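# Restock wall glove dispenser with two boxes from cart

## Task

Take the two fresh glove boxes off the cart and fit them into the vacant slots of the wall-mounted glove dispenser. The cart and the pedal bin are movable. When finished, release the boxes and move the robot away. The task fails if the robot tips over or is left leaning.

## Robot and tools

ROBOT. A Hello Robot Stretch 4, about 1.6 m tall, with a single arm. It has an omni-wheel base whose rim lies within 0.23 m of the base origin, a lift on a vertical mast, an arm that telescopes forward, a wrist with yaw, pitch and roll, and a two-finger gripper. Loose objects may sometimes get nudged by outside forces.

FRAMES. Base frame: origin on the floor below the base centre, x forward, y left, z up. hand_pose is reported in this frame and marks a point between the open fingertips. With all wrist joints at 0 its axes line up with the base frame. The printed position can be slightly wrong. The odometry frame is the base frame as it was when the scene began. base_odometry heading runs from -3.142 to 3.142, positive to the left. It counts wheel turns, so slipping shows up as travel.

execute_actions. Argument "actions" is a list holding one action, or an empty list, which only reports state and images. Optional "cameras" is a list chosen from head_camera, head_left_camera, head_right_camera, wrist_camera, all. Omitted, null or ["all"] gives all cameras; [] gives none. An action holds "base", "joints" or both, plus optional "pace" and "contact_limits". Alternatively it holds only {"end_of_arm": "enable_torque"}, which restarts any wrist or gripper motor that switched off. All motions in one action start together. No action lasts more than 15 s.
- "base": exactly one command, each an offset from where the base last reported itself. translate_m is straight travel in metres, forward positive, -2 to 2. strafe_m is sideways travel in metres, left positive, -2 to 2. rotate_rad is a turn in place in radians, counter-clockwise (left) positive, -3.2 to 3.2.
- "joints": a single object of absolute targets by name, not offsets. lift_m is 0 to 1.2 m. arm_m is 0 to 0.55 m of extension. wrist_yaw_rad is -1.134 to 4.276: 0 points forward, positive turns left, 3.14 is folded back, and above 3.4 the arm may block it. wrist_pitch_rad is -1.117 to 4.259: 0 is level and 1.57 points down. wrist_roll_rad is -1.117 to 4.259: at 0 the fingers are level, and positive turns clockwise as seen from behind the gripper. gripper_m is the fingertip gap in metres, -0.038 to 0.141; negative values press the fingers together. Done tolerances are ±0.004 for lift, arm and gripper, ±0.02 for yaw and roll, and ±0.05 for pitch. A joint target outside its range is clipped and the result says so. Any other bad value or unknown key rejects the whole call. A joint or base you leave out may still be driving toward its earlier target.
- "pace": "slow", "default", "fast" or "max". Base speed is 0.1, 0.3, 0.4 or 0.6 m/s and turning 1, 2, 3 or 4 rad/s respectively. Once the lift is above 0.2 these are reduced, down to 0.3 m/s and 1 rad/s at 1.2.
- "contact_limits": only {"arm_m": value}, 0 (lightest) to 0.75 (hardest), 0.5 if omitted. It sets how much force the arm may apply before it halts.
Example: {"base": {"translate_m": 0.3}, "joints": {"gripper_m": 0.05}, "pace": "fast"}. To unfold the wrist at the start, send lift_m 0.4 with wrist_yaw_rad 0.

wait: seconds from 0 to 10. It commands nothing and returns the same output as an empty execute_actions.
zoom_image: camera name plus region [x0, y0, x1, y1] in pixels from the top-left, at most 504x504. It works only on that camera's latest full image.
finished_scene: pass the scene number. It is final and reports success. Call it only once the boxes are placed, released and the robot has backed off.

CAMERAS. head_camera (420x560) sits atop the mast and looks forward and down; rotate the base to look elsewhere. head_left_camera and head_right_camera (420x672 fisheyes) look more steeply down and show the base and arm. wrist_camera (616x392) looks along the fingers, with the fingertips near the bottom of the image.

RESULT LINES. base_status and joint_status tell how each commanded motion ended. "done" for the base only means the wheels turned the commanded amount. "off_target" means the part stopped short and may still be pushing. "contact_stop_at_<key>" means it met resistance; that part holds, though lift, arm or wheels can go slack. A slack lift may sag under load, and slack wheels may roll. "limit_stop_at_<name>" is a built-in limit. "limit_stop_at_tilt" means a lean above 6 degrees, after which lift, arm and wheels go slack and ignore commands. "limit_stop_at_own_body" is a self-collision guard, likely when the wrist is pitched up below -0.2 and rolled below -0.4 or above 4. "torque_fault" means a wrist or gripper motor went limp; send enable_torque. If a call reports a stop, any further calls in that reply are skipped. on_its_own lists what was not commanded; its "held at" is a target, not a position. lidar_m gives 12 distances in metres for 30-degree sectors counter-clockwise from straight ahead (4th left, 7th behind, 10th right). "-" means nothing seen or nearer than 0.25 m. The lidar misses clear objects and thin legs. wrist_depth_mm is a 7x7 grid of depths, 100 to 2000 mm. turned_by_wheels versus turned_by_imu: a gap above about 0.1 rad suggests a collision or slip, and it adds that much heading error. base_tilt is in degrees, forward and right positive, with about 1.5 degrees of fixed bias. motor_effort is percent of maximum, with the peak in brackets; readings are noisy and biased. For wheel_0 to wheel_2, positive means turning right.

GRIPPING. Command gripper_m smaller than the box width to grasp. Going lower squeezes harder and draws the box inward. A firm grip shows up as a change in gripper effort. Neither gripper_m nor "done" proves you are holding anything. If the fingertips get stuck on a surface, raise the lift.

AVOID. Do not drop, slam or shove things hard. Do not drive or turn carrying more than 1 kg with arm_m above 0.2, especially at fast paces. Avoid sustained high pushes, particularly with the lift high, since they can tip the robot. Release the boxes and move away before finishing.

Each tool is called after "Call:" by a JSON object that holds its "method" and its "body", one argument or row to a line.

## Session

Call:
{"method": "execute_actions", "body": {
  "actions": []
}}

Scene clock: 0.00 s.
base_odometry: x=+0.000 y=+0.000 heading=+0.000 (m, m, rad; odometry frame)
turned_by_wheels: +0.000 (rad since the last result)
turned_by_imu: +0.000 (rad since the last result)
base_tilt: forward=-0.9 right=+0.0 (deg)
lidar_m: 2.48 2.60 1.19 1.04 1.06 1.30 1.71 1.72 2.26 2.02 1.78 1.96
base_status: not commanded
joint_positions: lift_m=+0.134 arm_m=+0.001 wrist_yaw_rad=+3.138 wrist_pitch_rad=-0.001 wrist_roll_rad=-0.002 gripper_m=+0.057
joint_status: not commanded
motor_effort: lift_m=+19 arm_m=-1 wrist_yaw_rad=+0 wrist_pitch_rad=-8 wrist_roll_rad=+0 gripper_m=-4 wheel_0=+0 wheel_1=+0 wheel_2=+0 (%)
hand_pose: x=-0.1163 y=+0.0885 z=+0.3128 quat_wxyz=(+0.002, +0.000, -0.001, +1.000) (m; base frame)
wrist_depth_mm: - 145 249 - - - 1921 / - 111 144 - - - 1229 / - 115 143 - - - 1229 / - 132 167 - - - 1205 / 201 1808 1756 1983 - - 1255 / 220 1430 209 1336 195 1308 1182 / 218 854 798 135 842 788 842
pictures: head_camera, head_left_camera, head_right_camera, wrist_camera
Images, in order (width x height): head_camera 420x560, head_left_camera 420x672, head_right_camera 420x672, wrist_camera 616x392.

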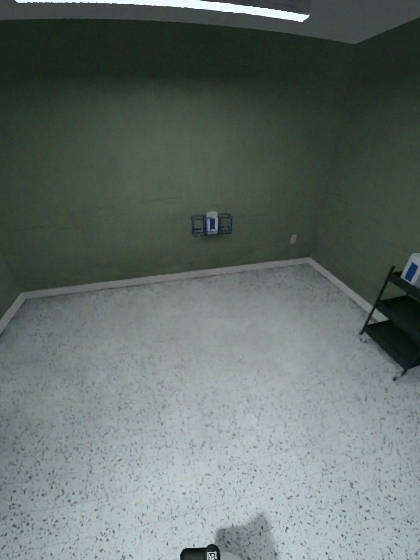

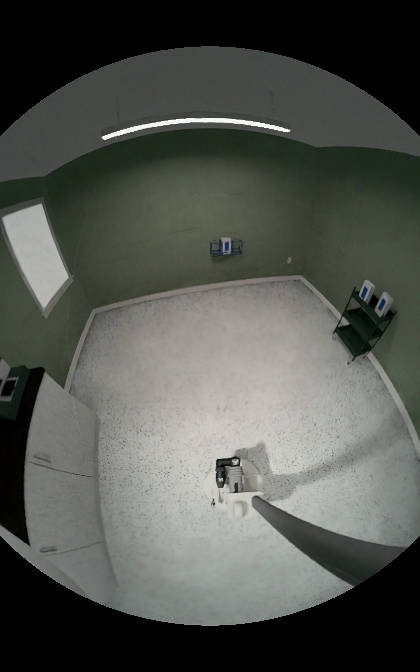

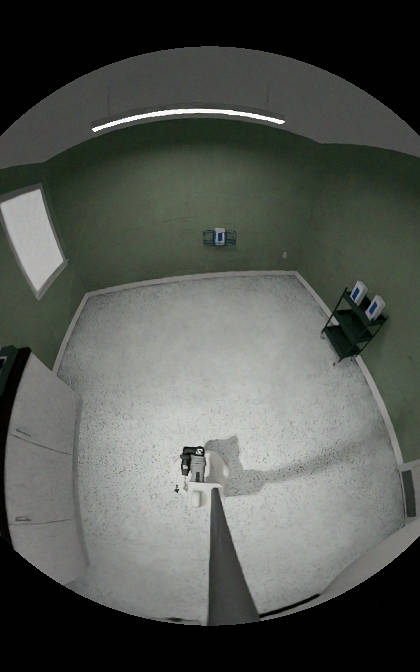

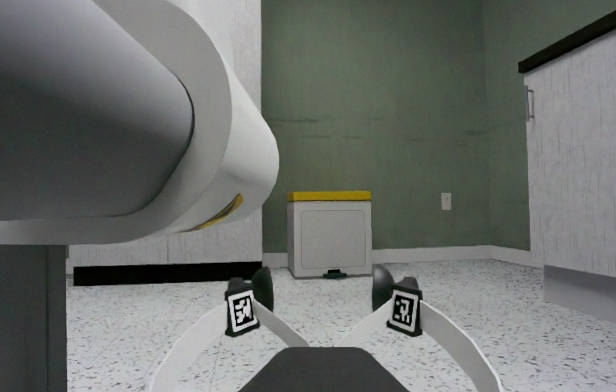

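Call:
{"method": "execute_actions", "body": {
  "actions": [
    {"base":{"translate_m":1.1},"joints":{"lift_m":0.75,"wrist_yaw_rad":0,"gripper_m":0.141}}
  ],
  "cameras": []
}}

Call:
{"method": "execute_actions", "body": {
  "actions": [
    {"base":{"rotate_rad":-1.43}}
  ]
}}

Scene clock: 7.43 s.
base_odometry: x=+1.100 y=+0.000 heading=+0.001 (m, m, rad; odometry frame)
turned_by_wheels: +0.001 (rad since the last result)
turned_by_imu: -0.005 (rad since the last result)
base_tilt: forward=-0.9 right=+0.0 (deg)
lidar_m: 1.41 1.51 1.82 1.91 1.35 1.55 2.79 2.81 2.07 1.40 1.81 1.67
base_status: done
joint_positions: lift_m=+0.750 arm_m=+0.001 wrist_yaw_rad=+0.000 wrist_pitch_rad=-0.001 wrist_roll_rad=-0.002 gripper_m=+0.141
joint_status: all done
motor_effort: lift_m=+21(24) arm_m=-1(1) wrist_yaw_rad=-2(8) wrist_pitch_rad=-10(7) wrist_roll_rad=-1(0) gripper_m=+0(1) wheel_0=+4(7) wheel_1=+4(8) wheel_2=-1(13) (%)
hand_pose: x=+0.4604 y=-0.0873 z=+0.9283 quat_wxyz=(+1.000, -0.001, +0.000, +0.000) (m; base frame)
wrist_depth_mm: 1205 1255 1308 1397 1430 1464 1576 / 1229 1281 1336 1366 1397 1464 1537 / 1182 1255 1308 1366 1397 1464 1537 / 1229 1255 1308 1336 1430 1464 1537 / 1205 1255 1308 1336 1397 1430 1576 / 1255 1229 218 1308 1336 211 1499 / 1229 1255 1281 141 1366 1430 1537
pictures: none
No camera images: the call's "cameras" was empty. Leave "cameras" out to get every camera's image.

Scene clock: 9.40 s.
base_odometry: x=+1.100 y=+0.000 heading=-1.429 (m, m, rad; odometry frame)
turned_by_wheels: -1.429 (rad since the last result)
turned_by_imu: -1.411 (rad since the last result)
base_tilt: forward=-0.9 right=+0.0 (deg)
lidar_m: 1.40 1.87 1.49 1.42 1.55 1.97 1.69 1.34 1.74 2.76 2.72 1.92
base_status: done
joint_positions: lift_m=+0.750 arm_m=+0.001 wrist_yaw_rad=+0.000 wrist_pitch_rad=-0.001 wrist_roll_rad=-0.002 gripper_m=+0.141
joint_status: not commanded
motor_effort: lift_m=+21(21) arm_m=-1(1) wrist_yaw_rad=-1(1) wrist_pitch_rad=-6(9) wrist_roll_rad=-2(1) gripper_m=-3(2) wheel_0=+4(10) wheel_1=+4(9) wheel_2=+1(10) (%)
hand_pose: x=+0.4603 y=-0.0873 z=+0.9283 quat_wxyz=(+1.000, -0.001, +0.000, +0.000) (m; base frame)
wrist_depth_mm: 1618 1661 1661 1661 1661 1661 1708 / 1708 1661 1661 1708 1756 1708 1661 / 1661 1618 1661 1618 1661 1618 1661 / 1618 1618 1708 1661 1708 1661 1708 / 1708 1708 1661 1308 1618 1708 1618 / 1618 1661 220 1229 1182 208 1618 / 1618 1618 1618 141 1661 1661 1661
pictures: head_camera, head_left_camera, head_right_camera, wrist_camera
Images, in order (width x height): head_camera 420x560, head_left_camera 420x672, head_right_camera 420x672, wrist_camera 616x392.

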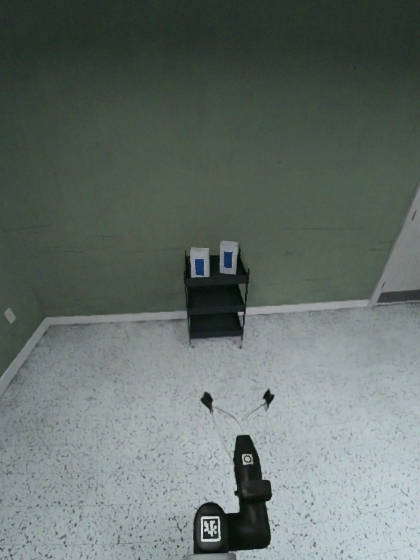

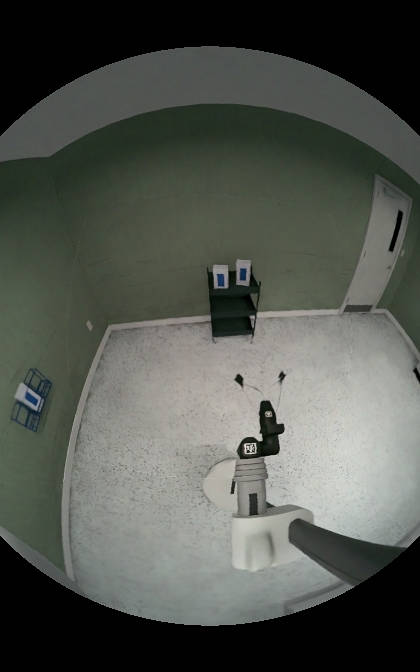

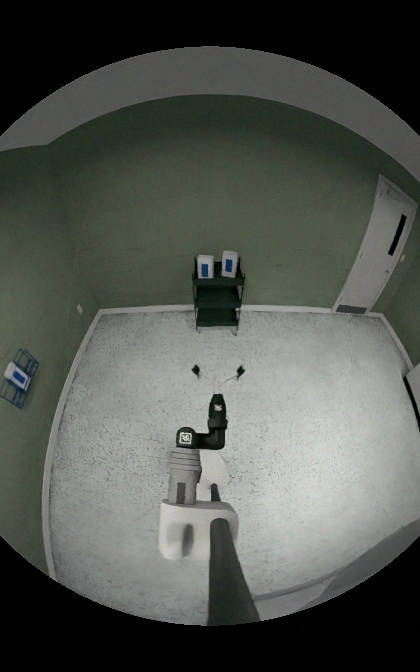

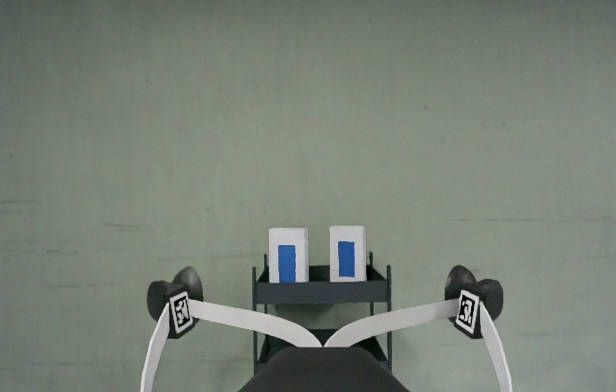

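Call:
{"method": "execute_actions", "body": {
  "actions": [
    {"base":{"translate_m":0.7},"joints":{"lift_m":0.67}}
  ],
  "cameras": ["head_camera","wrist_camera"]
}}

Scene clock: 14.90 s.
base_odometry: x=+1.199 y=-0.692 heading=-1.428 (m, m, rad; odometry frame)
turned_by_wheels: +0.000 (rad since the last result)
turned_by_imu: -0.003 (rad since the last result)
base_tilt: forward=-0.9 right=+0.0 (deg)
lidar_m: 0.68 1.15 1.55 1.46 1.48 2.09 2.02 2.05 2.70 2.75 1.70 0.76
base_status: done
joint_positions: lift_m=+0.670 arm_m=+0.001 wrist_yaw_rad=+0.000 wrist_pitch_rad=-0.001 wrist_roll_rad=-0.002 gripper_m=+0.141
joint_status: all done
motor_effort: lift_m=+16(13) arm_m=-1(1) wrist_yaw_rad=-1(1) wrist_pitch_rad=-7(9) wrist_roll_rad=+1(0) gripper_m=+0(4) wheel_0=+4(4) wheel_1=+4(8) wheel_2=-1(11) (%)
hand_pose: x=+0.4603 y=-0.0873 z=+0.8487 quat_wxyz=(+1.000, -0.001, +0.000, +0.000) (m; base frame)
wrist_depth_mm: 946 946 946 946 946 946 960 / 946 946 917 931 931 946 931 / 946 931 931 960 946 946 946 / 931 931 931 931 931 946 931 / 931 917 559 931 654 946 931 / 904 917 219 654 634 211 931 / 931 917 500 141 500 504 917
pictures: head_camera, wrist_camera
Images, in order (width x height): head_camera 420x560, wrist_camera 616x392.

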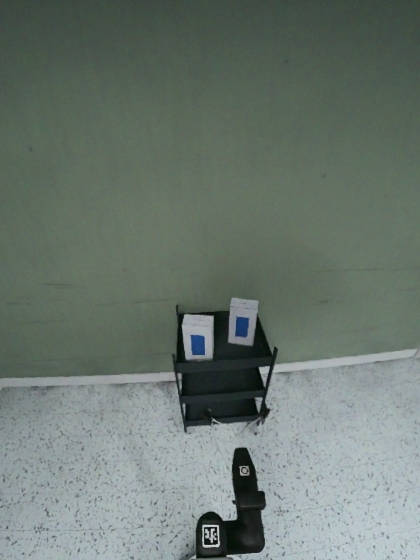

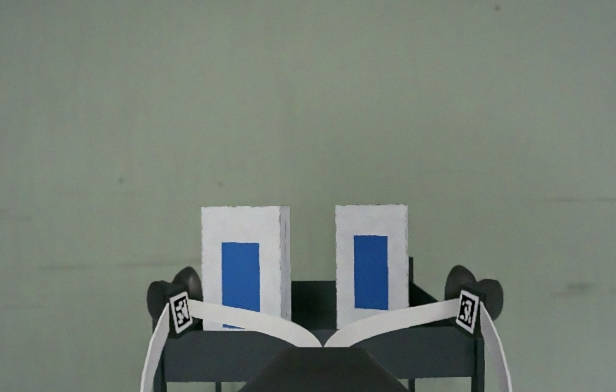

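Call:
{"method": "execute_actions", "body": {
  "actions": [
    {"base":{"strafe_m":0.109}}
  ],
  "cameras": []
}}

Call:
{"method": "execute_actions", "body": {
  "actions": [
    {"base":{"translate_m":0.1},"joints":{"arm_m":0.17}}
  ],
  "cameras": ["head_camera","wrist_camera"]
}}

Scene clock: 18.83 s.
base_odometry: x=+1.307 y=-0.677 heading=-1.428 (m, m, rad; odometry frame)
turned_by_wheels: +0.000 (rad since the last result)
turned_by_imu: -0.002 (rad since the last result)
base_tilt: forward=-0.8 right=+0.0 (deg)
lidar_m: 0.70 1.14 1.50 1.34 1.37 1.97 2.16 2.03 2.74 2.87 1.71 0.76
base_status: done
joint_positions: lift_m=+0.670 arm_m=+0.001 wrist_yaw_rad=+0.000 wrist_pitch_rad=-0.001 wrist_roll_rad=-0.002 gripper_m=+0.141
joint_status: not commanded
motor_effort: lift_m=+15(16) arm_m=-1(1) wrist_yaw_rad=+0(1) wrist_pitch_rad=-5(6) wrist_roll_rad=+0(0) gripper_m=+1(1) wheel_0=-2(4) wheel_1=+3(11) wheel_2=+0(0) (%)
hand_pose: x=+0.4603 y=-0.0874 z=+0.8487 quat_wxyz=(+1.000, -0.001, +0.000, +0.000) (m; base frame)
wrist_depth_mm: 917 946 946 946 960 946 931 / 917 946 946 931 946 931 946 / 917 931 931 917 931 960 931 / 917 917 931 917 946 946 931 / 917 931 917 554 917 917 931 / 917 931 219 549 640 211 931 / 917 917 904 141 496 496 500
pictures: none
No camera images: the call's "cameras" was empty. Leave "cameras" out to get every camera's image.

Scene clock: 20.43 s.
base_odometry: x=+1.321 y=-0.776 heading=-1.428 (m, m, rad; odometry frame)
turned_by_wheels: +0.000 (rad since the last result)
turned_by_imu: +0.000 (rad since the last result)
base_tilt: forward=-0.9 right=+0.1 (deg)
lidar_m: 0.60 1.05 1.42 1.36 1.37 1.97 2.14 2.15 2.85 2.88 1.53 0.64
base_status: done
joint_positions: lift_m=+0.670 arm_m=+0.169 wrist_yaw_rad=+0.000 wrist_pitch_rad=-0.001 wrist_roll_rad=-0.002 gripper_m=+0.141
joint_status: all done
motor_effort: lift_m=+16(16) arm_m=+4(6) wrist_yaw_rad=-1(1) wrist_pitch_rad=-7(7) wrist_roll_rad=+0(0) gripper_m=+2(2) wheel_0=+2(5) wheel_1=+4(8) wheel_2=-1(9) (%)
hand_pose: x=+0.6286 y=-0.0874 z=+0.8487 quat_wxyz=(+1.000, -0.001, +0.000, +0.000) (m; base frame)
wrist_depth_mm: 661 661 668 668 668 668 654 / 647 654 661 668 647 661 661 / 647 647 654 661 654 654 668 / 647 647 654 654 654 654 654 / 647 640 647 278 661 382 364 / 640 647 218 274 271 209 364 / 647 640 418 141 504 379 362
pictures: head_camera, wrist_camera
Images, in order (width x height): head_camera 420x560, wrist_camera 616x392.

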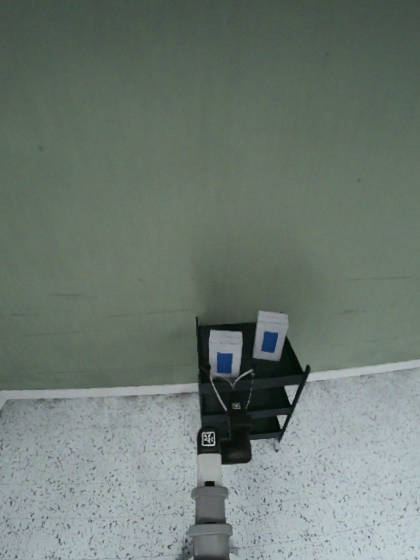

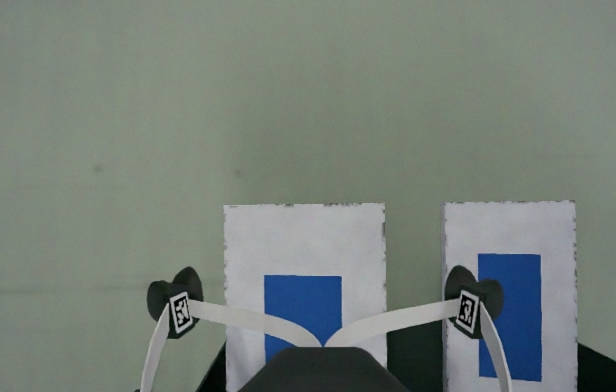

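Call:
{"method": "execute_actions", "body": {
  "actions": [
    {"base":{"strafe_m":0.014},"pace":"slow"}
  ],
  "cameras": []
}}

Call:
{"method": "execute_actions", "body": {
  "actions": [
    {"joints":{"arm_m":0.255}}
  ],
  "cameras": ["wrist_camera"]
}}

Call:
{"method": "execute_actions", "body": {
  "actions": [
    {"joints":{"gripper_m":0.05}}
  ],
  "cameras": []
}}

Call:
{"method": "execute_actions", "body": {
  "actions": [
    {"joints":{"lift_m":0.92}}
  ],
  "cameras": ["head_camera","wrist_camera"]
}}

Scene clock: 23.60 s.
base_odometry: x=+1.335 y=-0.774 heading=-1.428 (m, m, rad; odometry frame)
turned_by_wheels: +0.000 (rad since the last result)
turned_by_imu: -0.001 (rad since the last result)
base_tilt: forward=-0.9 right=+0.0 (deg)
lidar_m: 0.59 1.06 1.41 1.34 1.36 1.94 2.20 2.17 2.84 2.89 1.56 0.66
base_status: done
joint_positions: lift_m=+0.670 arm_m=+0.169 wrist_yaw_rad=+0.000 wrist_pitch_rad=-0.001 wrist_roll_rad=-0.002 gripper_m=+0.141
joint_status: not commanded
motor_effort: lift_m=+16(16) arm_m=+5(4) wrist_yaw_rad=+0(1) wrist_pitch_rad=-7(7) wrist_roll_rad=+1(0) gripper_m=+1(1) wheel_0=-5(7) wheel_1=+5(8) wheel_2=+0(0) (%)
hand_pose: x=+0.6286 y=-0.0874 z=+0.8487 quat_wxyz=(+1.000, -0.001, +0.000, +0.000) (m; base frame)
wrist_depth_mm: 661 661 668 661 661 668 661 / 654 654 661 661 654 668 661 / 654 661 654 654 654 654 661 / 654 647 647 654 654 661 661 / 654 654 654 279 273 384 366 / 647 654 218 277 270 211 362 / 634 640 647 141 469 382 364
pictures: none
No camera images: the call's "cameras" was empty. Leave "cameras" out to get every camera's image.

Scene clock: 24.80 s.
base_odometry: x=+1.335 y=-0.774 heading=-1.428 (m, m, rad; odometry frame)
turned_by_wheels: +0.000 (rad since the last result)
turned_by_imu: +0.000 (rad since the last result)
base_tilt: forward=-0.9 right=+0.0 (deg)
lidar_m: 0.60 1.05 1.40 1.35 1.37 1.94 2.21 2.17 2.84 2.88 1.53 0.63
base_status: not commanded
joint_positions: lift_m=+0.670 arm_m=+0.254 wrist_yaw_rad=+0.000 wrist_pitch_rad=-0.001 wrist_roll_rad=-0.002 gripper_m=+0.141
joint_status: all done
motor_effort: lift_m=+16(16) arm_m=+5(5) wrist_yaw_rad=+1(2) wrist_pitch_rad=-7(7) wrist_roll_rad=+2(1) gripper_m=-1(2) wheel_0=-5(5) wheel_1=+5(5) wheel_2=+0(0) (%)
hand_pose: x=+0.7135 y=-0.0875 z=+0.8487 quat_wxyz=(+1.000, -0.001, +0.000, +0.000) (m; base frame)
wrist_depth_mm: 580 574 574 569 585 574 580 / 574 569 574 569 569 574 574 / 574 569 564 569 569 569 574 / 569 559 559 574 569 574 564 / 559 569 205 196 188 349 293 / 559 559 202 195 186 200 293 / 559 559 204 139 186 353 293
pictures: wrist_camera
Images, in order (width x height): wrist_camera 616x392.

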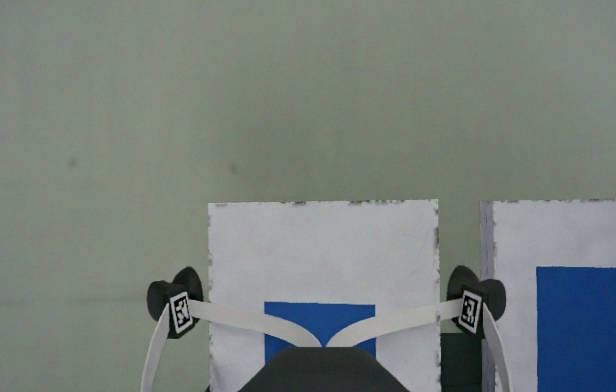

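Scene clock: 26.73 s.
base_odometry: x=+1.335 y=-0.774 heading=-1.428 (m, m, rad; odometry frame)
turned_by_wheels: +0.000 (rad since the last result)
turned_by_imu: -0.001 (rad since the last result)
base_tilt: forward=-0.9 right=+0.0 (deg)
lidar_m: 0.58 1.05 1.40 1.35 1.38 1.95 2.22 2.12 2.87 2.87 1.54 0.63
base_status: not commanded
joint_positions: lift_m=+0.670 arm_m=+0.254 wrist_yaw_rad=-0.001 wrist_pitch_rad=-0.002 wrist_roll_rad=-0.002 gripper_m=+0.051
joint_status: all done
motor_effort: lift_m=+16(16) arm_m=+4(5) wrist_yaw_rad=+1(4) wrist_pitch_rad=-4(5) wrist_roll_rad=+2(1) gripper_m=-31(38) wheel_0=-5(5) wheel_1=+5(5) wheel_2=+0(0) (%)
hand_pose: x=+0.7136 y=-0.0876 z=+0.8491 quat_wxyz=(+1.000, -0.001, -0.001, +0.000) (m; base frame)
wrist_depth_mm: 574 564 574 569 574 580 574 / 564 564 569 569 569 580 574 / 569 574 569 574 569 569 580 / 564 569 569 564 569 569 574 / 564 564 181 175 169 306 291 / 554 559 182 176 170 176 289 / 554 559 185 174 170 301 286
pictures: none
No camera images: the call's "cameras" was empty. Leave "cameras" out to get every camera's image.

Scene clock: 28.83 s.
base_odometry: x=+1.335 y=-0.774 heading=-1.428 (m, m, rad; odometry frame)
turned_by_wheels: +0.000 (rad since the last result)
turned_by_imu: -0.001 (rad since the last result)
base_tilt: forward=-0.8 right=+0.0 (deg)
lidar_m: 0.59 1.05 1.42 1.34 1.37 1.94 2.22 2.15 2.85 2.88 1.57 0.64
base_status: not commanded
joint_positions: lift_m=+0.920 arm_m=+0.254 wrist_yaw_rad=+0.000 wrist_pitch_rad=+0.005 wrist_roll_rad=-0.002 gripper_m=+0.051
joint_status: all done
on_its_own: wrist_pitch_rad is at rest, and its effort (-26) is outside its rest range (-23 to +23)
motor_effort: lift_m=+24(26) arm_m=+4(4) wrist_yaw_rad=-1(1) wrist_pitch_rad=-26(27) wrist_roll_rad=+1(1) gripper_m=-32(34) wheel_0=-5(5) wheel_1=+5(5) wheel_2=+0(0) (%)
hand_pose: x=+0.7137 y=-0.0874 z=+1.0962 quat_wxyz=(+1.000, -0.001, +0.003, +0.000) (m; base frame)
wrist_depth_mm: 569 574 574 569 574 569 574 / 564 569 569 574 569 569 574 / 564 564 564 569 559 564 569 / 559 564 569 564 564 574 569 / 564 559 182 177 171 569 574 / 559 564 181 176 171 177 569 / 569 559 181 173 167 569 569
pictures: head_camera, wrist_camera
Images, in order (width x height): head_camera 420x560, wrist_camera 616x392.

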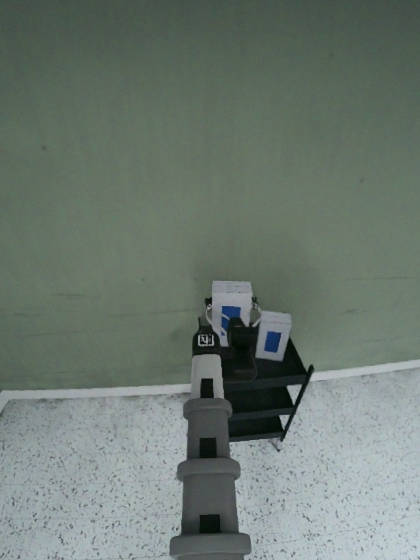

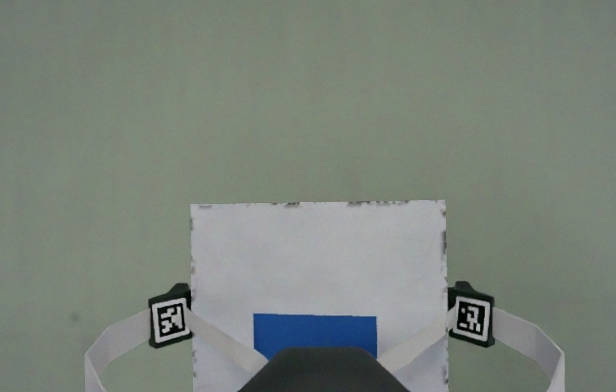

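Call:
{"method": "execute_actions", "body": {
  "actions": [
    {"base":{"translate_m":-0.8},"joints":{"arm_m":0.0}}
  ],
  "cameras": []
}}

Call:
{"method": "execute_actions", "body": {
  "actions": [
    {"base":{"rotate_rad":1.585},"joints":{"wrist_yaw_rad":0.12,"wrist_pitch_rad":-0.1},"pace":"slow"}
  ],
  "cameras": []
}}

Call:
{"method": "execute_actions", "body": {
  "actions": [
    {"base":{"translate_m":0.65}}
  ],
  "cameras": ["head_camera","wrist_camera"]
}}

Call:
{"method": "zoom_image", "body": {
  "camera": "head_camera",
  "region": [130, 290, 330, 460]
}}

Scene clock: 37.33 s.
base_odometry: x=+1.221 y=+0.018 heading=-1.428 (m, m, rad; odometry frame)
turned_by_wheels: +0.000 (rad since the last result)
turned_by_imu: -0.001 (rad since the last result)
base_tilt: forward=-0.9 right=+0.1 (deg)
lidar_m: 0.40 1.85 1.35 1.28 1.42 1.88 1.90 1.38 1.78 2.89 2.70 0.40
base_status: done
joint_positions: lift_m=+0.920 arm_m=+0.002 wrist_yaw_rad=+0.000 wrist_pitch_rad=+0.006 wrist_roll_rad=-0.002 gripper_m=+0.051
joint_status: all done
on_its_own: wrist_pitch_rad is at rest, and its effort (-28) is outside its rest range (-23 to +23)
motor_effort: lift_m=+24(25) arm_m=-4(7) wrist_yaw_rad=+0(2) wrist_pitch_rad=-28(28) wrist_roll_rad=+1(1) gripper_m=-38(31) wheel_0=-2(10) wheel_1=-2(9) wheel_2=+0(11) (%)
hand_pose: x=+0.4609 y=-0.0875 z=+1.0961 quat_wxyz=(+1.000, -0.001, +0.003, +0.000) (m; base frame)
wrist_depth_mm: 1661 1708 1661 1661 1756 1661 1661 / 1618 1618 1708 1618 1661 1661 1708 / 1618 1661 1661 1661 1618 1661 1756 / 1661 1618 1618 1661 1661 1661 1708 / 1618 1661 183 177 170 1661 1618 / 1618 1618 181 177 170 177 1661 / 1618 1618 182 173 167 1661 1708
pictures: none
No camera images: the call's "cameras" was empty. Leave "cameras" out to get every camera's image.

Scene clock: 40.20 s.
base_odometry: x=+1.221 y=+0.018 heading=+0.156 (m, m, rad; odometry frame)
turned_by_wheels: +1.584 (rad since the last result)
turned_by_imu: +1.562 (rad since the last result)
base_tilt: forward=-0.8 right=+0.0 (deg)
lidar_m: 0.39 1.39 1.89 1.89 1.37 1.79 2.91 2.71 1.47 1.39 1.90 0.42
base_status: done
joint_positions: lift_m=+0.920 arm_m=+0.002 wrist_yaw_rad=+0.120 wrist_pitch_rad=-0.091 wrist_roll_rad=-0.002 gripper_m=+0.051
joint_status: all done
on_its_own: wrist_pitch_rad is at rest, and its effort (-26) is outside its rest range (-23 to +23)
motor_effort: lift_m=+25(25) arm_m=-4(5) wrist_yaw_rad=+0(10) wrist_pitch_rad=-26(30) wrist_roll_rad=+1(0) gripper_m=-36(35) wheel_0=-4(8) wheel_1=-3(7) wheel_2=-4(8) (%)
hand_pose: x=+0.4681 y=-0.0524 z=+1.1241 quat_wxyz=(+0.997, +0.002, -0.046, +0.060) (m; base frame)
wrist_depth_mm: 1397 1366 1336 1281 1255 1205 1160 / 1336 1308 1308 1229 1205 1182 1138 / 1308 1281 1255 1229 1160 1160 1160 / 1336 1281 1229 1182 1182 1118 1098 / 1308 1255 183 178 171 1118 1078 / 1281 1229 181 177 171 177 1060 / 1281 1182 181 173 168 1008 1060
pictures: none
No camera images: the call's "cameras" was empty. Leave "cameras" out to get every camera's image.

Scene clock: 43.83 s.
base_odometry: x=+1.863 y=+0.119 heading=+0.156 (m, m, rad; odometry frame)
turned_by_wheels: +0.000 (rad since the last result)
turned_by_imu: -0.003 (rad since the last result)
base_tilt: forward=-0.9 right=+0.1 (deg)
lidar_m: 0.40 0.76 1.02 1.88 1.74 1.83 4.10 2.66 1.55 1.78 1.09 0.44
base_status: done
joint_positions: lift_m=+0.920 arm_m=+0.002 wrist_yaw_rad=+0.120 wrist_pitch_rad=-0.091 wrist_roll_rad=-0.002 gripper_m=+0.051
joint_status: not commanded
on_its_own: wrist_pitch_rad is at rest, and its effort (-25) is outside its rest range (-23 to +23)
motor_effort: lift_m=+24(24) arm_m=-4(4) wrist_yaw_rad=-1(0) wrist_pitch_rad=-25(25) wrist_roll_rad=+2(1) gripper_m=-34(35) wheel_0=+2(5) wheel_1=+4(9) wheel_2=-2(12) (%)
hand_pose: x=+0.4681 y=-0.0524 z=+1.1241 quat_wxyz=(+0.997, +0.002, -0.046, +0.060) (m; base frame)
wrist_depth_mm: 621 597 585 564 549 525 521 / 615 585 569 554 539 521 508 / 597 580 564 544 525 508 500 / 591 569 544 530 517 508 496 / 569 559 184 178 173 492 480 / 554 544 182 177 171 176 477 / 554 535 182 174 167 480 466
pictures: head_camera, wrist_camera
Images, in order (width x height): head_camera 420x560, wrist_camera 616x392.

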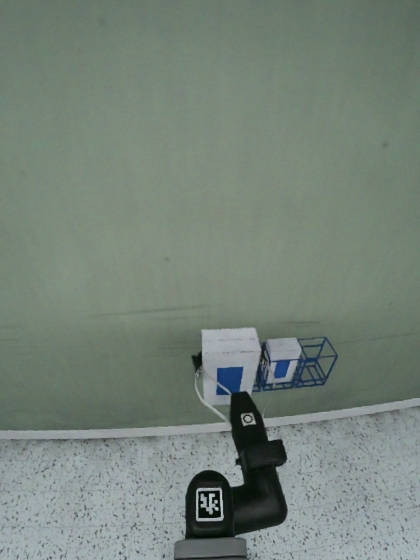

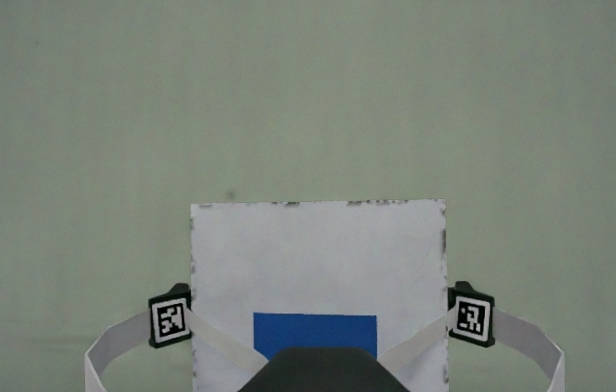

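Region (130, 290, 330, 460) of head_camera's 420x560 image, scaled by 2.520, with more detail than that image has; it fills the top 428 rows of this view, and the rest is white.

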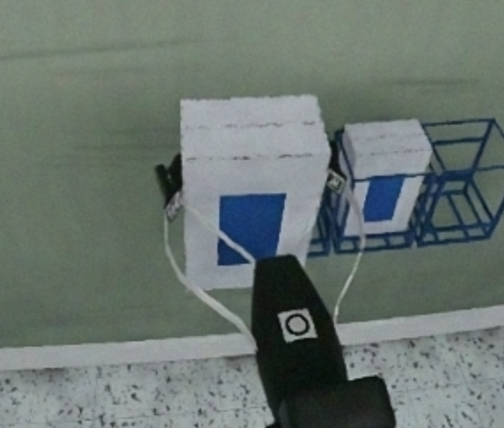

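Call:
{"method": "execute_actions", "body": {
  "actions": [
    {"base":{"strafe_m":-0.115},"joints":{"lift_m":1.0}}
  ],
  "cameras": []
}}

Call:
{"method": "execute_actions", "body": {
  "actions": [
    {"base":{"translate_m":0.15},"joints":{"arm_m":0.18}}
  ],
  "cameras": ["head_camera","head_left_camera","head_right_camera"]
}}

Call:
{"method": "zoom_image", "body": {
  "camera": "head_camera",
  "region": [170, 260, 340, 430]
}}

Call:
{"method": "zoom_image", "body": {
  "camera": "head_right_camera",
  "region": [160, 270, 300, 400]
}}

Scene clock: 49.83 s.
base_odometry: x=+1.881 y=+0.006 heading=+0.156 (m, m, rad; odometry frame)
turned_by_wheels: +0.000 (rad since the last result)
turned_by_imu: -0.001 (rad since the last result)
base_tilt: forward=-0.8 right=+0.0 (deg)
lidar_m: 0.36 0.76 1.02 1.99 1.80 1.97 3.68 2.52 1.43 1.66 1.11 0.67
base_status: done
joint_positions: lift_m=+1.000 arm_m=+0.002 wrist_yaw_rad=+0.120 wrist_pitch_rad=-0.092 wrist_roll_rad=-0.002 gripper_m=+0.051
joint_status: all done
on_its_own: wrist_pitch_rad is at rest, and its effort (-27) is outside its rest range (-23 to +23)
motor_effort: lift_m=+24(26) arm_m=-4(4) wrist_yaw_rad=-1(3) wrist_pitch_rad=-27(25) wrist_roll_rad=+1(0) gripper_m=-33(30) wheel_0=+2(10) wheel_1=-1(11) wheel_2=+0(2) (%)
hand_pose: x=+0.4681 y=-0.0524 z=+1.2041 quat_wxyz=(+0.997, +0.002, -0.046, +0.060) (m; base frame)
wrist_depth_mm: 627 609 585 574 549 539 521 / 609 591 580 559 539 525 508 / 603 591 569 549 530 512 504 / 591 569 549 535 521 508 496 / 574 569 183 178 172 500 488 / 564 554 182 176 171 176 477 / 564 539 181 174 168 480 466
pictures: none
No camera images: the call's "cameras" was empty. Leave "cameras" out to get every camera's image.

Scene clock: 51.67 s.
base_odometry: x=+2.029 y=+0.029 heading=+0.156 (m, m, rad; odometry frame)
turned_by_wheels: +0.000 (rad since the last result)
turned_by_imu: +0.015 (rad since the last result)
base_tilt: forward=-0.9 right=+0.0 (deg)
lidar_m: 0.49 0.60 0.83 2.01 1.93 1.99 3.83 2.50 1.52 1.65 0.89 0.54
base_status: done
joint_positions: lift_m=+1.000 arm_m=+0.142 wrist_yaw_rad=+0.116 wrist_pitch_rad=-0.092 wrist_roll_rad=-0.002 gripper_m=+0.051
joint_status: arm_m contact_stop (moved +0.141 of +0.178)
on_its_own: arm_m is slack since a contact_stop (your +0.180 is given up); wrist_pitch_rad is at rest, and its effort (-24) is outside its rest range (-23 to +23)
motor_effort: lift_m=+23(24) arm_m=+0(21) wrist_yaw_rad=+10(35) wrist_pitch_rad=-24(34) wrist_roll_rad=+1(2) gripper_m=-32(34) wheel_0=+6(4) wheel_1=+5(12) wheel_2=-8(19) (%)
hand_pose: x=+0.6085 y=-0.0535 z=+1.2043 quat_wxyz=(+0.997, +0.002, -0.046, +0.058) (m; base frame)
wrist_depth_mm: 289 276 265 258 249 242 236 / 281 272 263 255 246 236 232 / 276 268 256 250 241 235 229 / 272 262 252 243 175 230 224 / 264 257 181 177 171 227 222 / 263 251 179 174 168 183 217 / 257 246 176 169 164 219 137
pictures: head_camera, head_left_camera, head_right_camera
Images, in order (width x height): head_camera 420x560, head_left_camera 420x672, head_right_camera 420x672.

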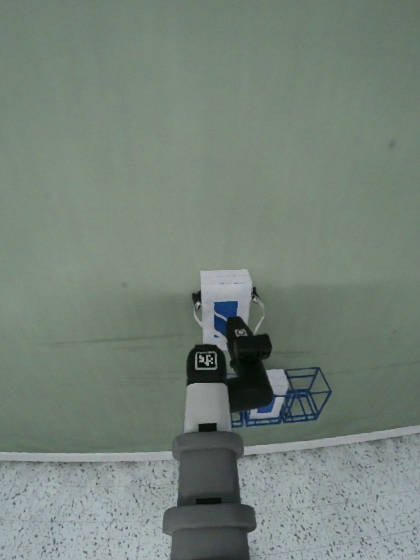

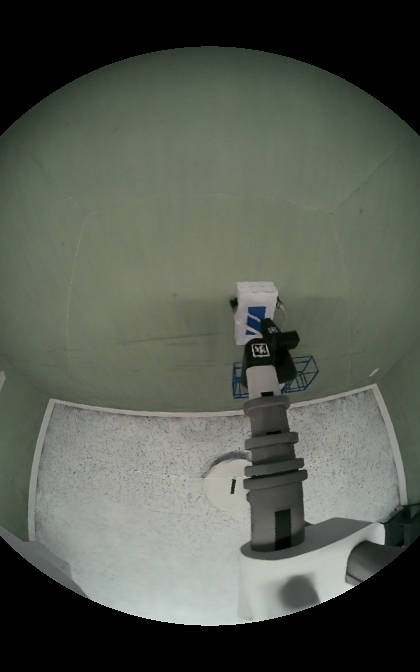

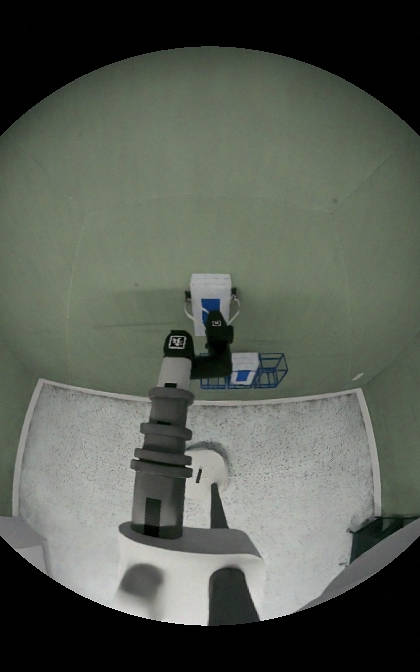

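Region (170, 260, 340, 430) of head_camera's 420x560 image, scaled by 2.965, with more detail than that image has.

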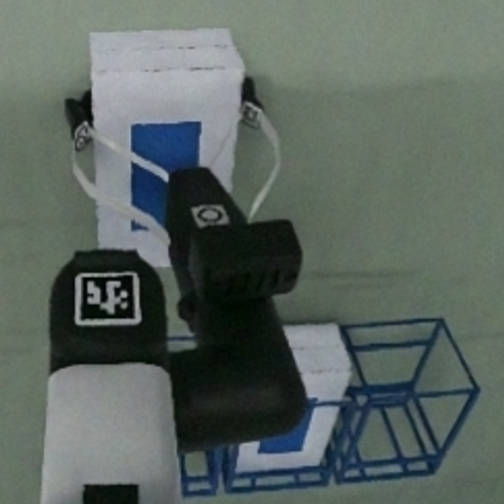

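Region (160, 270, 300, 400) of head_right_camera's 420x672 image, scaled by 3.600, with more detail than that image has; it fills the top 468 rows of this view, and the rest is white.

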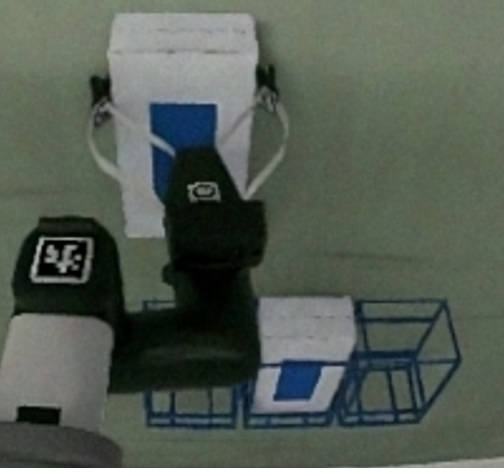

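Call:
{"method": "execute_actions", "body": {
  "actions": [
    {"base":{"strafe_m":-0.06},"joints":{"arm_m":0.11,"wrist_yaw_rad":0.12},"pace":"slow"}
  ],
  "cameras": []
}}

Call:
{"method": "execute_actions", "body": {
  "actions": [
    {"joints":{"lift_m":0.84},"pace":"slow"}
  ],
  "cameras": ["head_camera","head_right_camera"]
}}

Call:
{"method": "zoom_image", "body": {
  "camera": "head_camera",
  "region": [170, 290, 320, 440]
}}

Call:
{"method": "zoom_image", "body": {
  "camera": "head_right_camera",
  "region": [160, 290, 290, 400]
}}

Scene clock: 56.50 s.
base_odometry: x=+2.038 y=-0.030 heading=+0.156 (m, m, rad; odometry frame)
turned_by_wheels: +0.000 (rad since the last result)
turned_by_imu: -0.002 (rad since the last result)
base_tilt: forward=-0.9 right=+0.0 (deg)
lidar_m: 0.47 0.61 0.84 2.05 1.97 2.05 3.83 2.37 1.46 1.61 0.88 0.53
base_status: done
joint_positions: lift_m=+1.000 arm_m=+0.111 wrist_yaw_rad=+0.120 wrist_pitch_rad=-0.091 wrist_roll_rad=-0.002 gripper_m=+0.051
joint_status: all done
on_its_own: wrist_pitch_rad is at rest, and its effort (-27) is outside its rest range (-23 to +23)
motor_effort: lift_m=+23(22) arm_m=-5(6) wrist_yaw_rad=+0(10) wrist_pitch_rad=-27(27) wrist_roll_rad=+0(0) gripper_m=-34(35) wheel_0=+5(2) wheel_1=-4(7) wheel_2=-1(7) (%)
hand_pose: x=+0.5774 y=-0.0524 z=+1.2042 quat_wxyz=(+0.997, +0.002, -0.046, +0.060) (m; base frame)
wrist_depth_mm: 327 317 303 291 282 272 265 / 322 309 297 289 277 267 263 / 315 303 293 283 274 265 258 / 307 298 286 277 266 260 253 / 304 293 182 176 170 257 251 / 300 287 180 174 168 179 246 / 293 278 179 170 165 245 238
pictures: none
No camera images: the call's "cameras" was empty. Leave "cameras" out to get every camera's image.

Scene clock: 58.60 s.
base_odometry: x=+2.038 y=-0.030 heading=+0.156 (m, m, rad; odometry frame)
turned_by_wheels: +0.000 (rad since the last result)
turned_by_imu: -0.001 (rad since the last result)
base_tilt: forward=-0.9 right=+0.0 (deg)
lidar_m: 0.47 0.60 0.84 2.07 1.96 2.09 3.80 2.37 1.45 1.62 0.89 0.52
base_status: not commanded
joint_positions: lift_m=+0.840 arm_m=+0.111 wrist_yaw_rad=+0.120 wrist_pitch_rad=-0.092 wrist_roll_rad=-0.002 gripper_m=+0.051
joint_status: all done
on_its_own: wrist_pitch_rad is at rest, and its effort (-26) is outside its rest range (-23 to +23)
motor_effort: lift_m=+17(25) arm_m=-5(5) wrist_yaw_rad=+0(0) wrist_pitch_rad=-26(27) wrist_roll_rad=+1(1) gripper_m=-34(32) wheel_0=+5(5) wheel_1=-4(4) wheel_2=-1(1) (%)
hand_pose: x=+0.5774 y=-0.0524 z=+1.0447 quat_wxyz=(+0.997, +0.002, -0.046, +0.060) (m; base frame)
wrist_depth_mm: 325 314 303 291 283 274 265 / 322 309 298 287 278 268 259 / 314 303 293 282 272 265 257 / 307 298 287 276 267 260 253 / 301 293 183 177 170 255 250 / 298 287 181 175 168 178 247 / 293 278 179 171 165 246 241
pictures: head_camera, head_right_camera
Images, in order (width x height): head_camera 420x560, head_right_camera 420x672.

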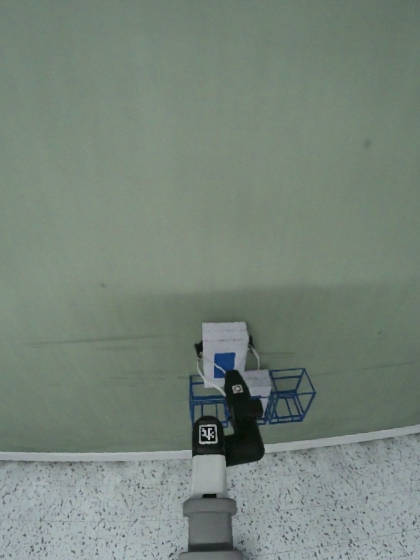

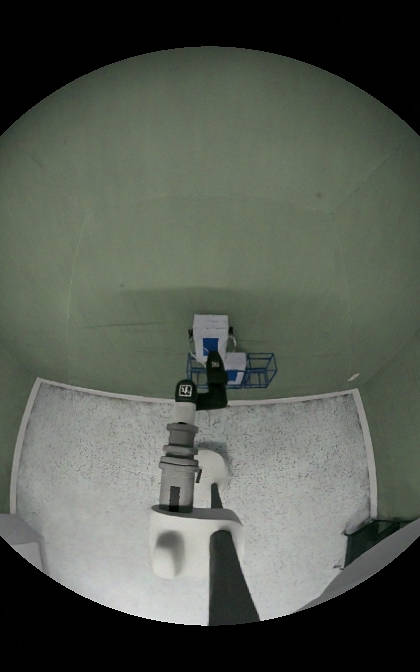

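Region (170, 290, 320, 440) of head_camera's 420x560 image, scaled by 3.360, with more detail than that image has.

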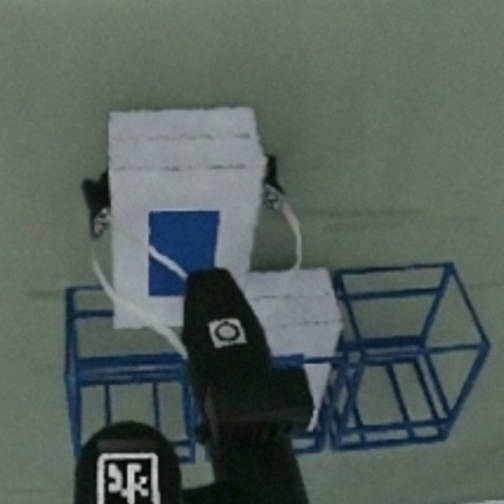

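Region (160, 290, 290, 400) of head_right_camera's 420x672 image, scaled by 3.877, with more detail than that image has; it fills the top 426 rows of this view, and the rest is white.

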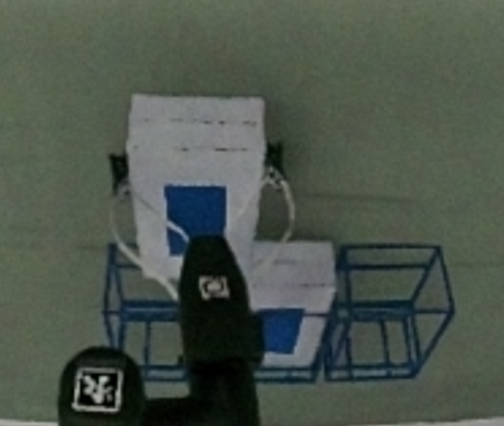

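Call:
{"method": "execute_actions", "body": {
  "actions": [
    {"base":{"strafe_m":0.036},"pace":"slow"}
  ],
  "cameras": []
}}

Call:
{"method": "execute_actions", "body": {
  "actions": [
    {"joints":{"lift_m":0.78},"pace":"slow"}
  ],
  "cameras": ["head_camera"]
}}

Call:
{"method": "zoom_image", "body": {
  "camera": "head_camera",
  "region": [170, 290, 320, 440]
}}

Scene clock: 65.80 s.
base_odometry: x=+2.032 y=+0.005 heading=+0.156 (m, m, rad; odometry frame)
turned_by_wheels: +0.000 (rad since the last result)
turned_by_imu: -0.002 (rad since the last result)
base_tilt: forward=-0.8 right=+0.1 (deg)
lidar_m: 0.50 0.59 0.86 2.03 1.94 2.02 3.82 2.42 1.48 1.65 0.88 0.53
base_status: done
joint_positions: lift_m=+0.840 arm_m=+0.111 wrist_yaw_rad=+0.120 wrist_pitch_rad=-0.092 wrist_roll_rad=-0.002 gripper_m=+0.051
joint_status: not commanded
on_its_own: wrist_pitch_rad is at rest, and its effort (-25) is outside its rest range (-23 to +23)
motor_effort: lift_m=+16(16) arm_m=-5(5) wrist_yaw_rad=-1(1) wrist_pitch_rad=-25(26) wrist_roll_rad=+0(0) gripper_m=-40(37) wheel_0=-4(7) wheel_1=+3(9) wheel_2=+0(1) (%)
hand_pose: x=+0.5774 y=-0.0524 z=+1.0447 quat_wxyz=(+0.997, +0.002, -0.046, +0.060) (m; base frame)
wrist_depth_mm: 325 314 303 291 282 272 265 / 320 306 296 286 277 267 262 / 314 300 291 281 273 264 256 / 309 296 285 274 266 259 252 / 301 291 182 176 170 256 250 / 297 286 181 175 168 178 246 / 290 278 179 170 165 245 240
pictures: none
No camera images: the call's "cameras" was empty. Leave "cameras" out to get every camera's image.

Scene clock: 67.17 s.
base_odometry: x=+2.032 y=+0.005 heading=+0.156 (m, m, rad; odometry frame)
turned_by_wheels: +0.000 (rad since the last result)
turned_by_imu: -0.001 (rad since the last result)
base_tilt: forward=-0.9 right=+0.0 (deg)
lidar_m: 0.49 0.61 0.83 2.04 1.94 1.99 3.85 2.45 1.50 1.64 0.90 0.51
base_status: not commanded
joint_positions: lift_m=+0.780 arm_m=+0.111 wrist_yaw_rad=+0.121 wrist_pitch_rad=-0.100 wrist_roll_rad=-0.003 gripper_m=+0.051
joint_status: all done
motor_effort: lift_m=+13(14) arm_m=-5(4) wrist_yaw_rad=-3(3) wrist_pitch_rad=-1(25) wrist_roll_rad=+2(1) gripper_m=-32(31) wheel_0=-4(4) wheel_1=+3(3) wheel_2=+0(0) (%)
hand_pose: x=+0.5772 y=-0.0521 z=+0.9875 quat_wxyz=(+0.997, +0.002, -0.050, +0.060) (m; base frame)
wrist_depth_mm: 330 319 306 296 285 277 268 / 324 312 300 289 278 270 265 / 315 304 296 283 274 266 258 / 309 298 285 277 174 260 254 / 301 291 184 177 171 255 249 / 296 286 181 174 168 179 245 / 290 277 178 171 164 245 238
pictures: head_camera
Images, in order (width x height): head_camera 420x560.

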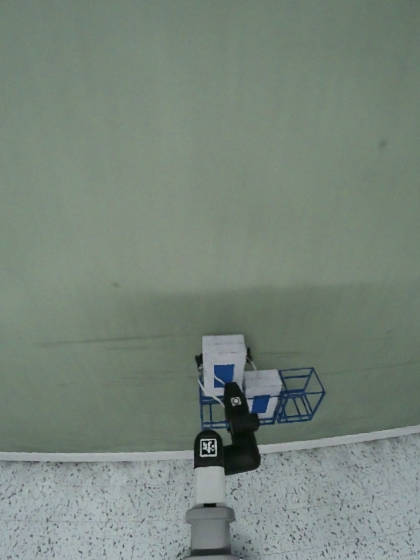

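Region (170, 290, 320, 440) of head_camera's 420x560 image, scaled by 3.360, with more detail than that image has.

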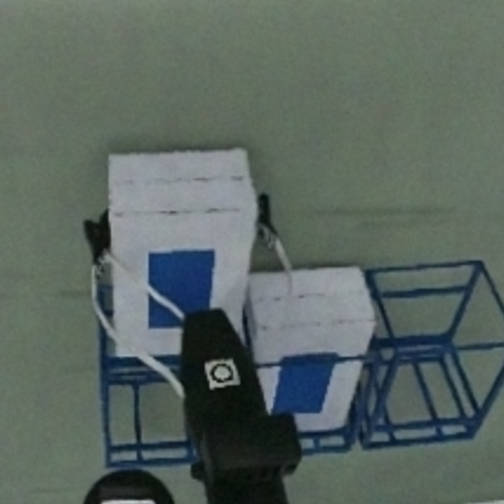

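Call:
{"method": "execute_actions", "body": {
  "actions": [
    {"joints":{"lift_m":0.82},"pace":"slow"}
  ],
  "cameras": []
}}

Call:
{"method": "execute_actions", "body": {
  "actions": [
    {"base":{"strafe_m":0.009},"joints":{"arm_m":0.116},"pace":"slow"}
  ],
  "cameras": []
}}

Call:
{"method": "execute_actions", "body": {
  "actions": [
    {"joints":{"lift_m":0.78},"pace":"slow"}
  ],
  "cameras": ["head_camera"]
}}

Call:
{"method": "zoom_image", "body": {
  "camera": "head_camera",
  "region": [170, 290, 320, 440]
}}

Scene clock: 73.27 s.
base_odometry: x=+2.032 y=+0.005 heading=+0.156 (m, m, rad; odometry frame)
turned_by_wheels: +0.000 (rad since the last result)
turned_by_imu: -0.002 (rad since the last result)
base_tilt: forward=-0.9 right=+0.0 (deg)
lidar_m: 0.50 0.62 0.84 2.04 1.94 2.02 3.83 2.44 1.49 1.65 0.89 0.53
base_status: not commanded
joint_positions: lift_m=+0.819 arm_m=+0.111 wrist_yaw_rad=+0.121 wrist_pitch_rad=-0.092 wrist_roll_rad=-0.002 gripper_m=+0.051
joint_status: all done
on_its_own: wrist_pitch_rad is at rest, and its effort (-25) is outside its rest range (-23 to +23)
motor_effort: lift_m=+25(28) arm_m=-4(5) wrist_yaw_rad=-2(4) wrist_pitch_rad=-25(27) wrist_roll_rad=+2(2) gripper_m=-32(37) wheel_0=-4(4) wheel_1=+3(3) wheel_2=+0(0) (%)
hand_pose: x=+0.5774 y=-0.0522 z=+1.0241 quat_wxyz=(+0.997, +0.002, -0.046, +0.060) (m; base frame)
wrist_depth_mm: 325 314 301 291 281 272 264 / 322 307 298 286 277 267 260 / 314 303 291 279 272 264 257 / 307 296 283 276 265 258 253 / 301 290 182 176 170 256 249 / 296 287 180 175 168 178 244 / 290 279 179 171 165 247 239
pictures: none
No camera images: the call's "cameras" was empty. Leave "cameras" out to get every camera's image.

Scene clock: 74.10 s.
base_odometry: x=+2.031 y=+0.014 heading=+0.157 (m, m, rad; odometry frame)
turned_by_wheels: +0.000 (rad since the last result)
turned_by_imu: +0.000 (rad since the last result)
base_tilt: forward=-0.8 right=+0.0 (deg)
lidar_m: 0.48 0.61 0.83 2.01 1.93 2.01 3.82 2.46 1.50 1.66 0.88 0.53
base_status: done
joint_positions: lift_m=+0.819 arm_m=+0.115 wrist_yaw_rad=+0.120 wrist_pitch_rad=-0.092 wrist_roll_rad=-0.002 gripper_m=+0.051
joint_status: all done
on_its_own: wrist_pitch_rad is at rest, and its effort (-24) is outside its rest range (-23 to +23)
motor_effort: lift_m=+25(25) arm_m=+5(6) wrist_yaw_rad=+0(2) wrist_pitch_rad=-24(25) wrist_roll_rad=+1(1) gripper_m=-30(37) wheel_0=-3(4) wheel_1=+5(6) wheel_2=+0(0) (%)
hand_pose: x=+0.5818 y=-0.0524 z=+1.0241 quat_wxyz=(+0.997, +0.002, -0.046, +0.060) (m; base frame)
wrist_depth_mm: 320 307 298 286 277 266 260 / 314 303 290 282 272 264 256 / 306 297 287 277 268 259 254 / 300 293 281 270 262 255 248 / 297 287 182 177 170 251 245 / 290 282 180 174 168 178 241 / 287 273 179 171 165 243 235
pictures: none
No camera images: the call's "cameras" was empty. Leave "cameras" out to get every camera's image.

Scene clock: 75.27 s.
base_odometry: x=+2.031 y=+0.014 heading=+0.157 (m, m, rad; odometry frame)
turned_by_wheels: +0.000 (rad since the last result)
turned_by_imu: +0.000 (rad since the last result)
base_tilt: forward=-0.9 right=-0.1 (deg)
lidar_m: 0.50 0.61 0.85 2.03 1.95 2.03 3.82 2.44 1.52 1.64 0.89 0.51
base_status: not commanded
joint_positions: lift_m=+0.780 arm_m=+0.115 wrist_yaw_rad=+0.120 wrist_pitch_rad=-0.092 wrist_roll_rad=-0.002 gripper_m=+0.051
joint_status: all done
on_its_own: wrist_pitch_rad is at rest, and its effort (-25) is outside its rest range (-23 to +23)
motor_effort: lift_m=+17(25) arm_m=+5(5) wrist_yaw_rad=-1(0) wrist_pitch_rad=-25(24) wrist_roll_rad=+1(1) gripper_m=-32(33) wheel_0=-3(3) wheel_1=+5(5) wheel_2=+0(0) (%)
hand_pose: x=+0.5818 y=-0.0524 z=+0.9847 quat_wxyz=(+0.997, +0.002, -0.046, +0.060) (m; base frame)
wrist_depth_mm: 319 307 298 287 278 268 260 / 317 303 291 282 272 264 256 / 307 297 286 277 268 259 252 / 303 291 279 271 260 256 249 / 296 287 183 176 169 253 245 / 290 282 180 174 168 180 242 / 286 274 179 170 164 241 235
pictures: head_camera
Images, in order (width x height): head_camera 420x560.

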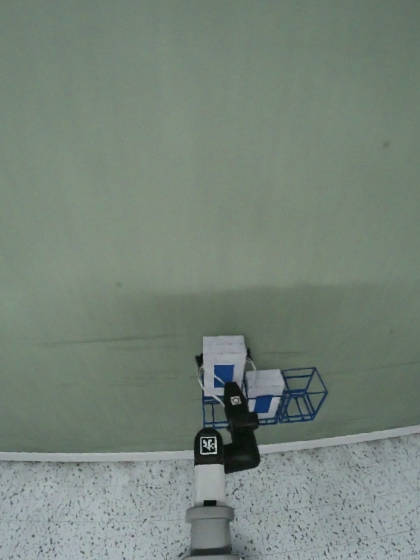

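Region (170, 290, 320, 440) of head_camera's 420x560 image, scaled by 3.360, with more detail than that image has.

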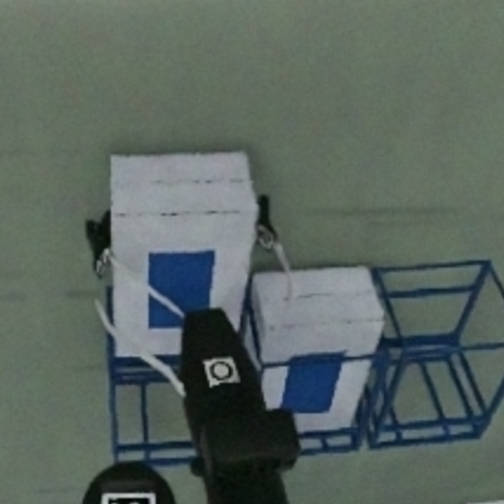

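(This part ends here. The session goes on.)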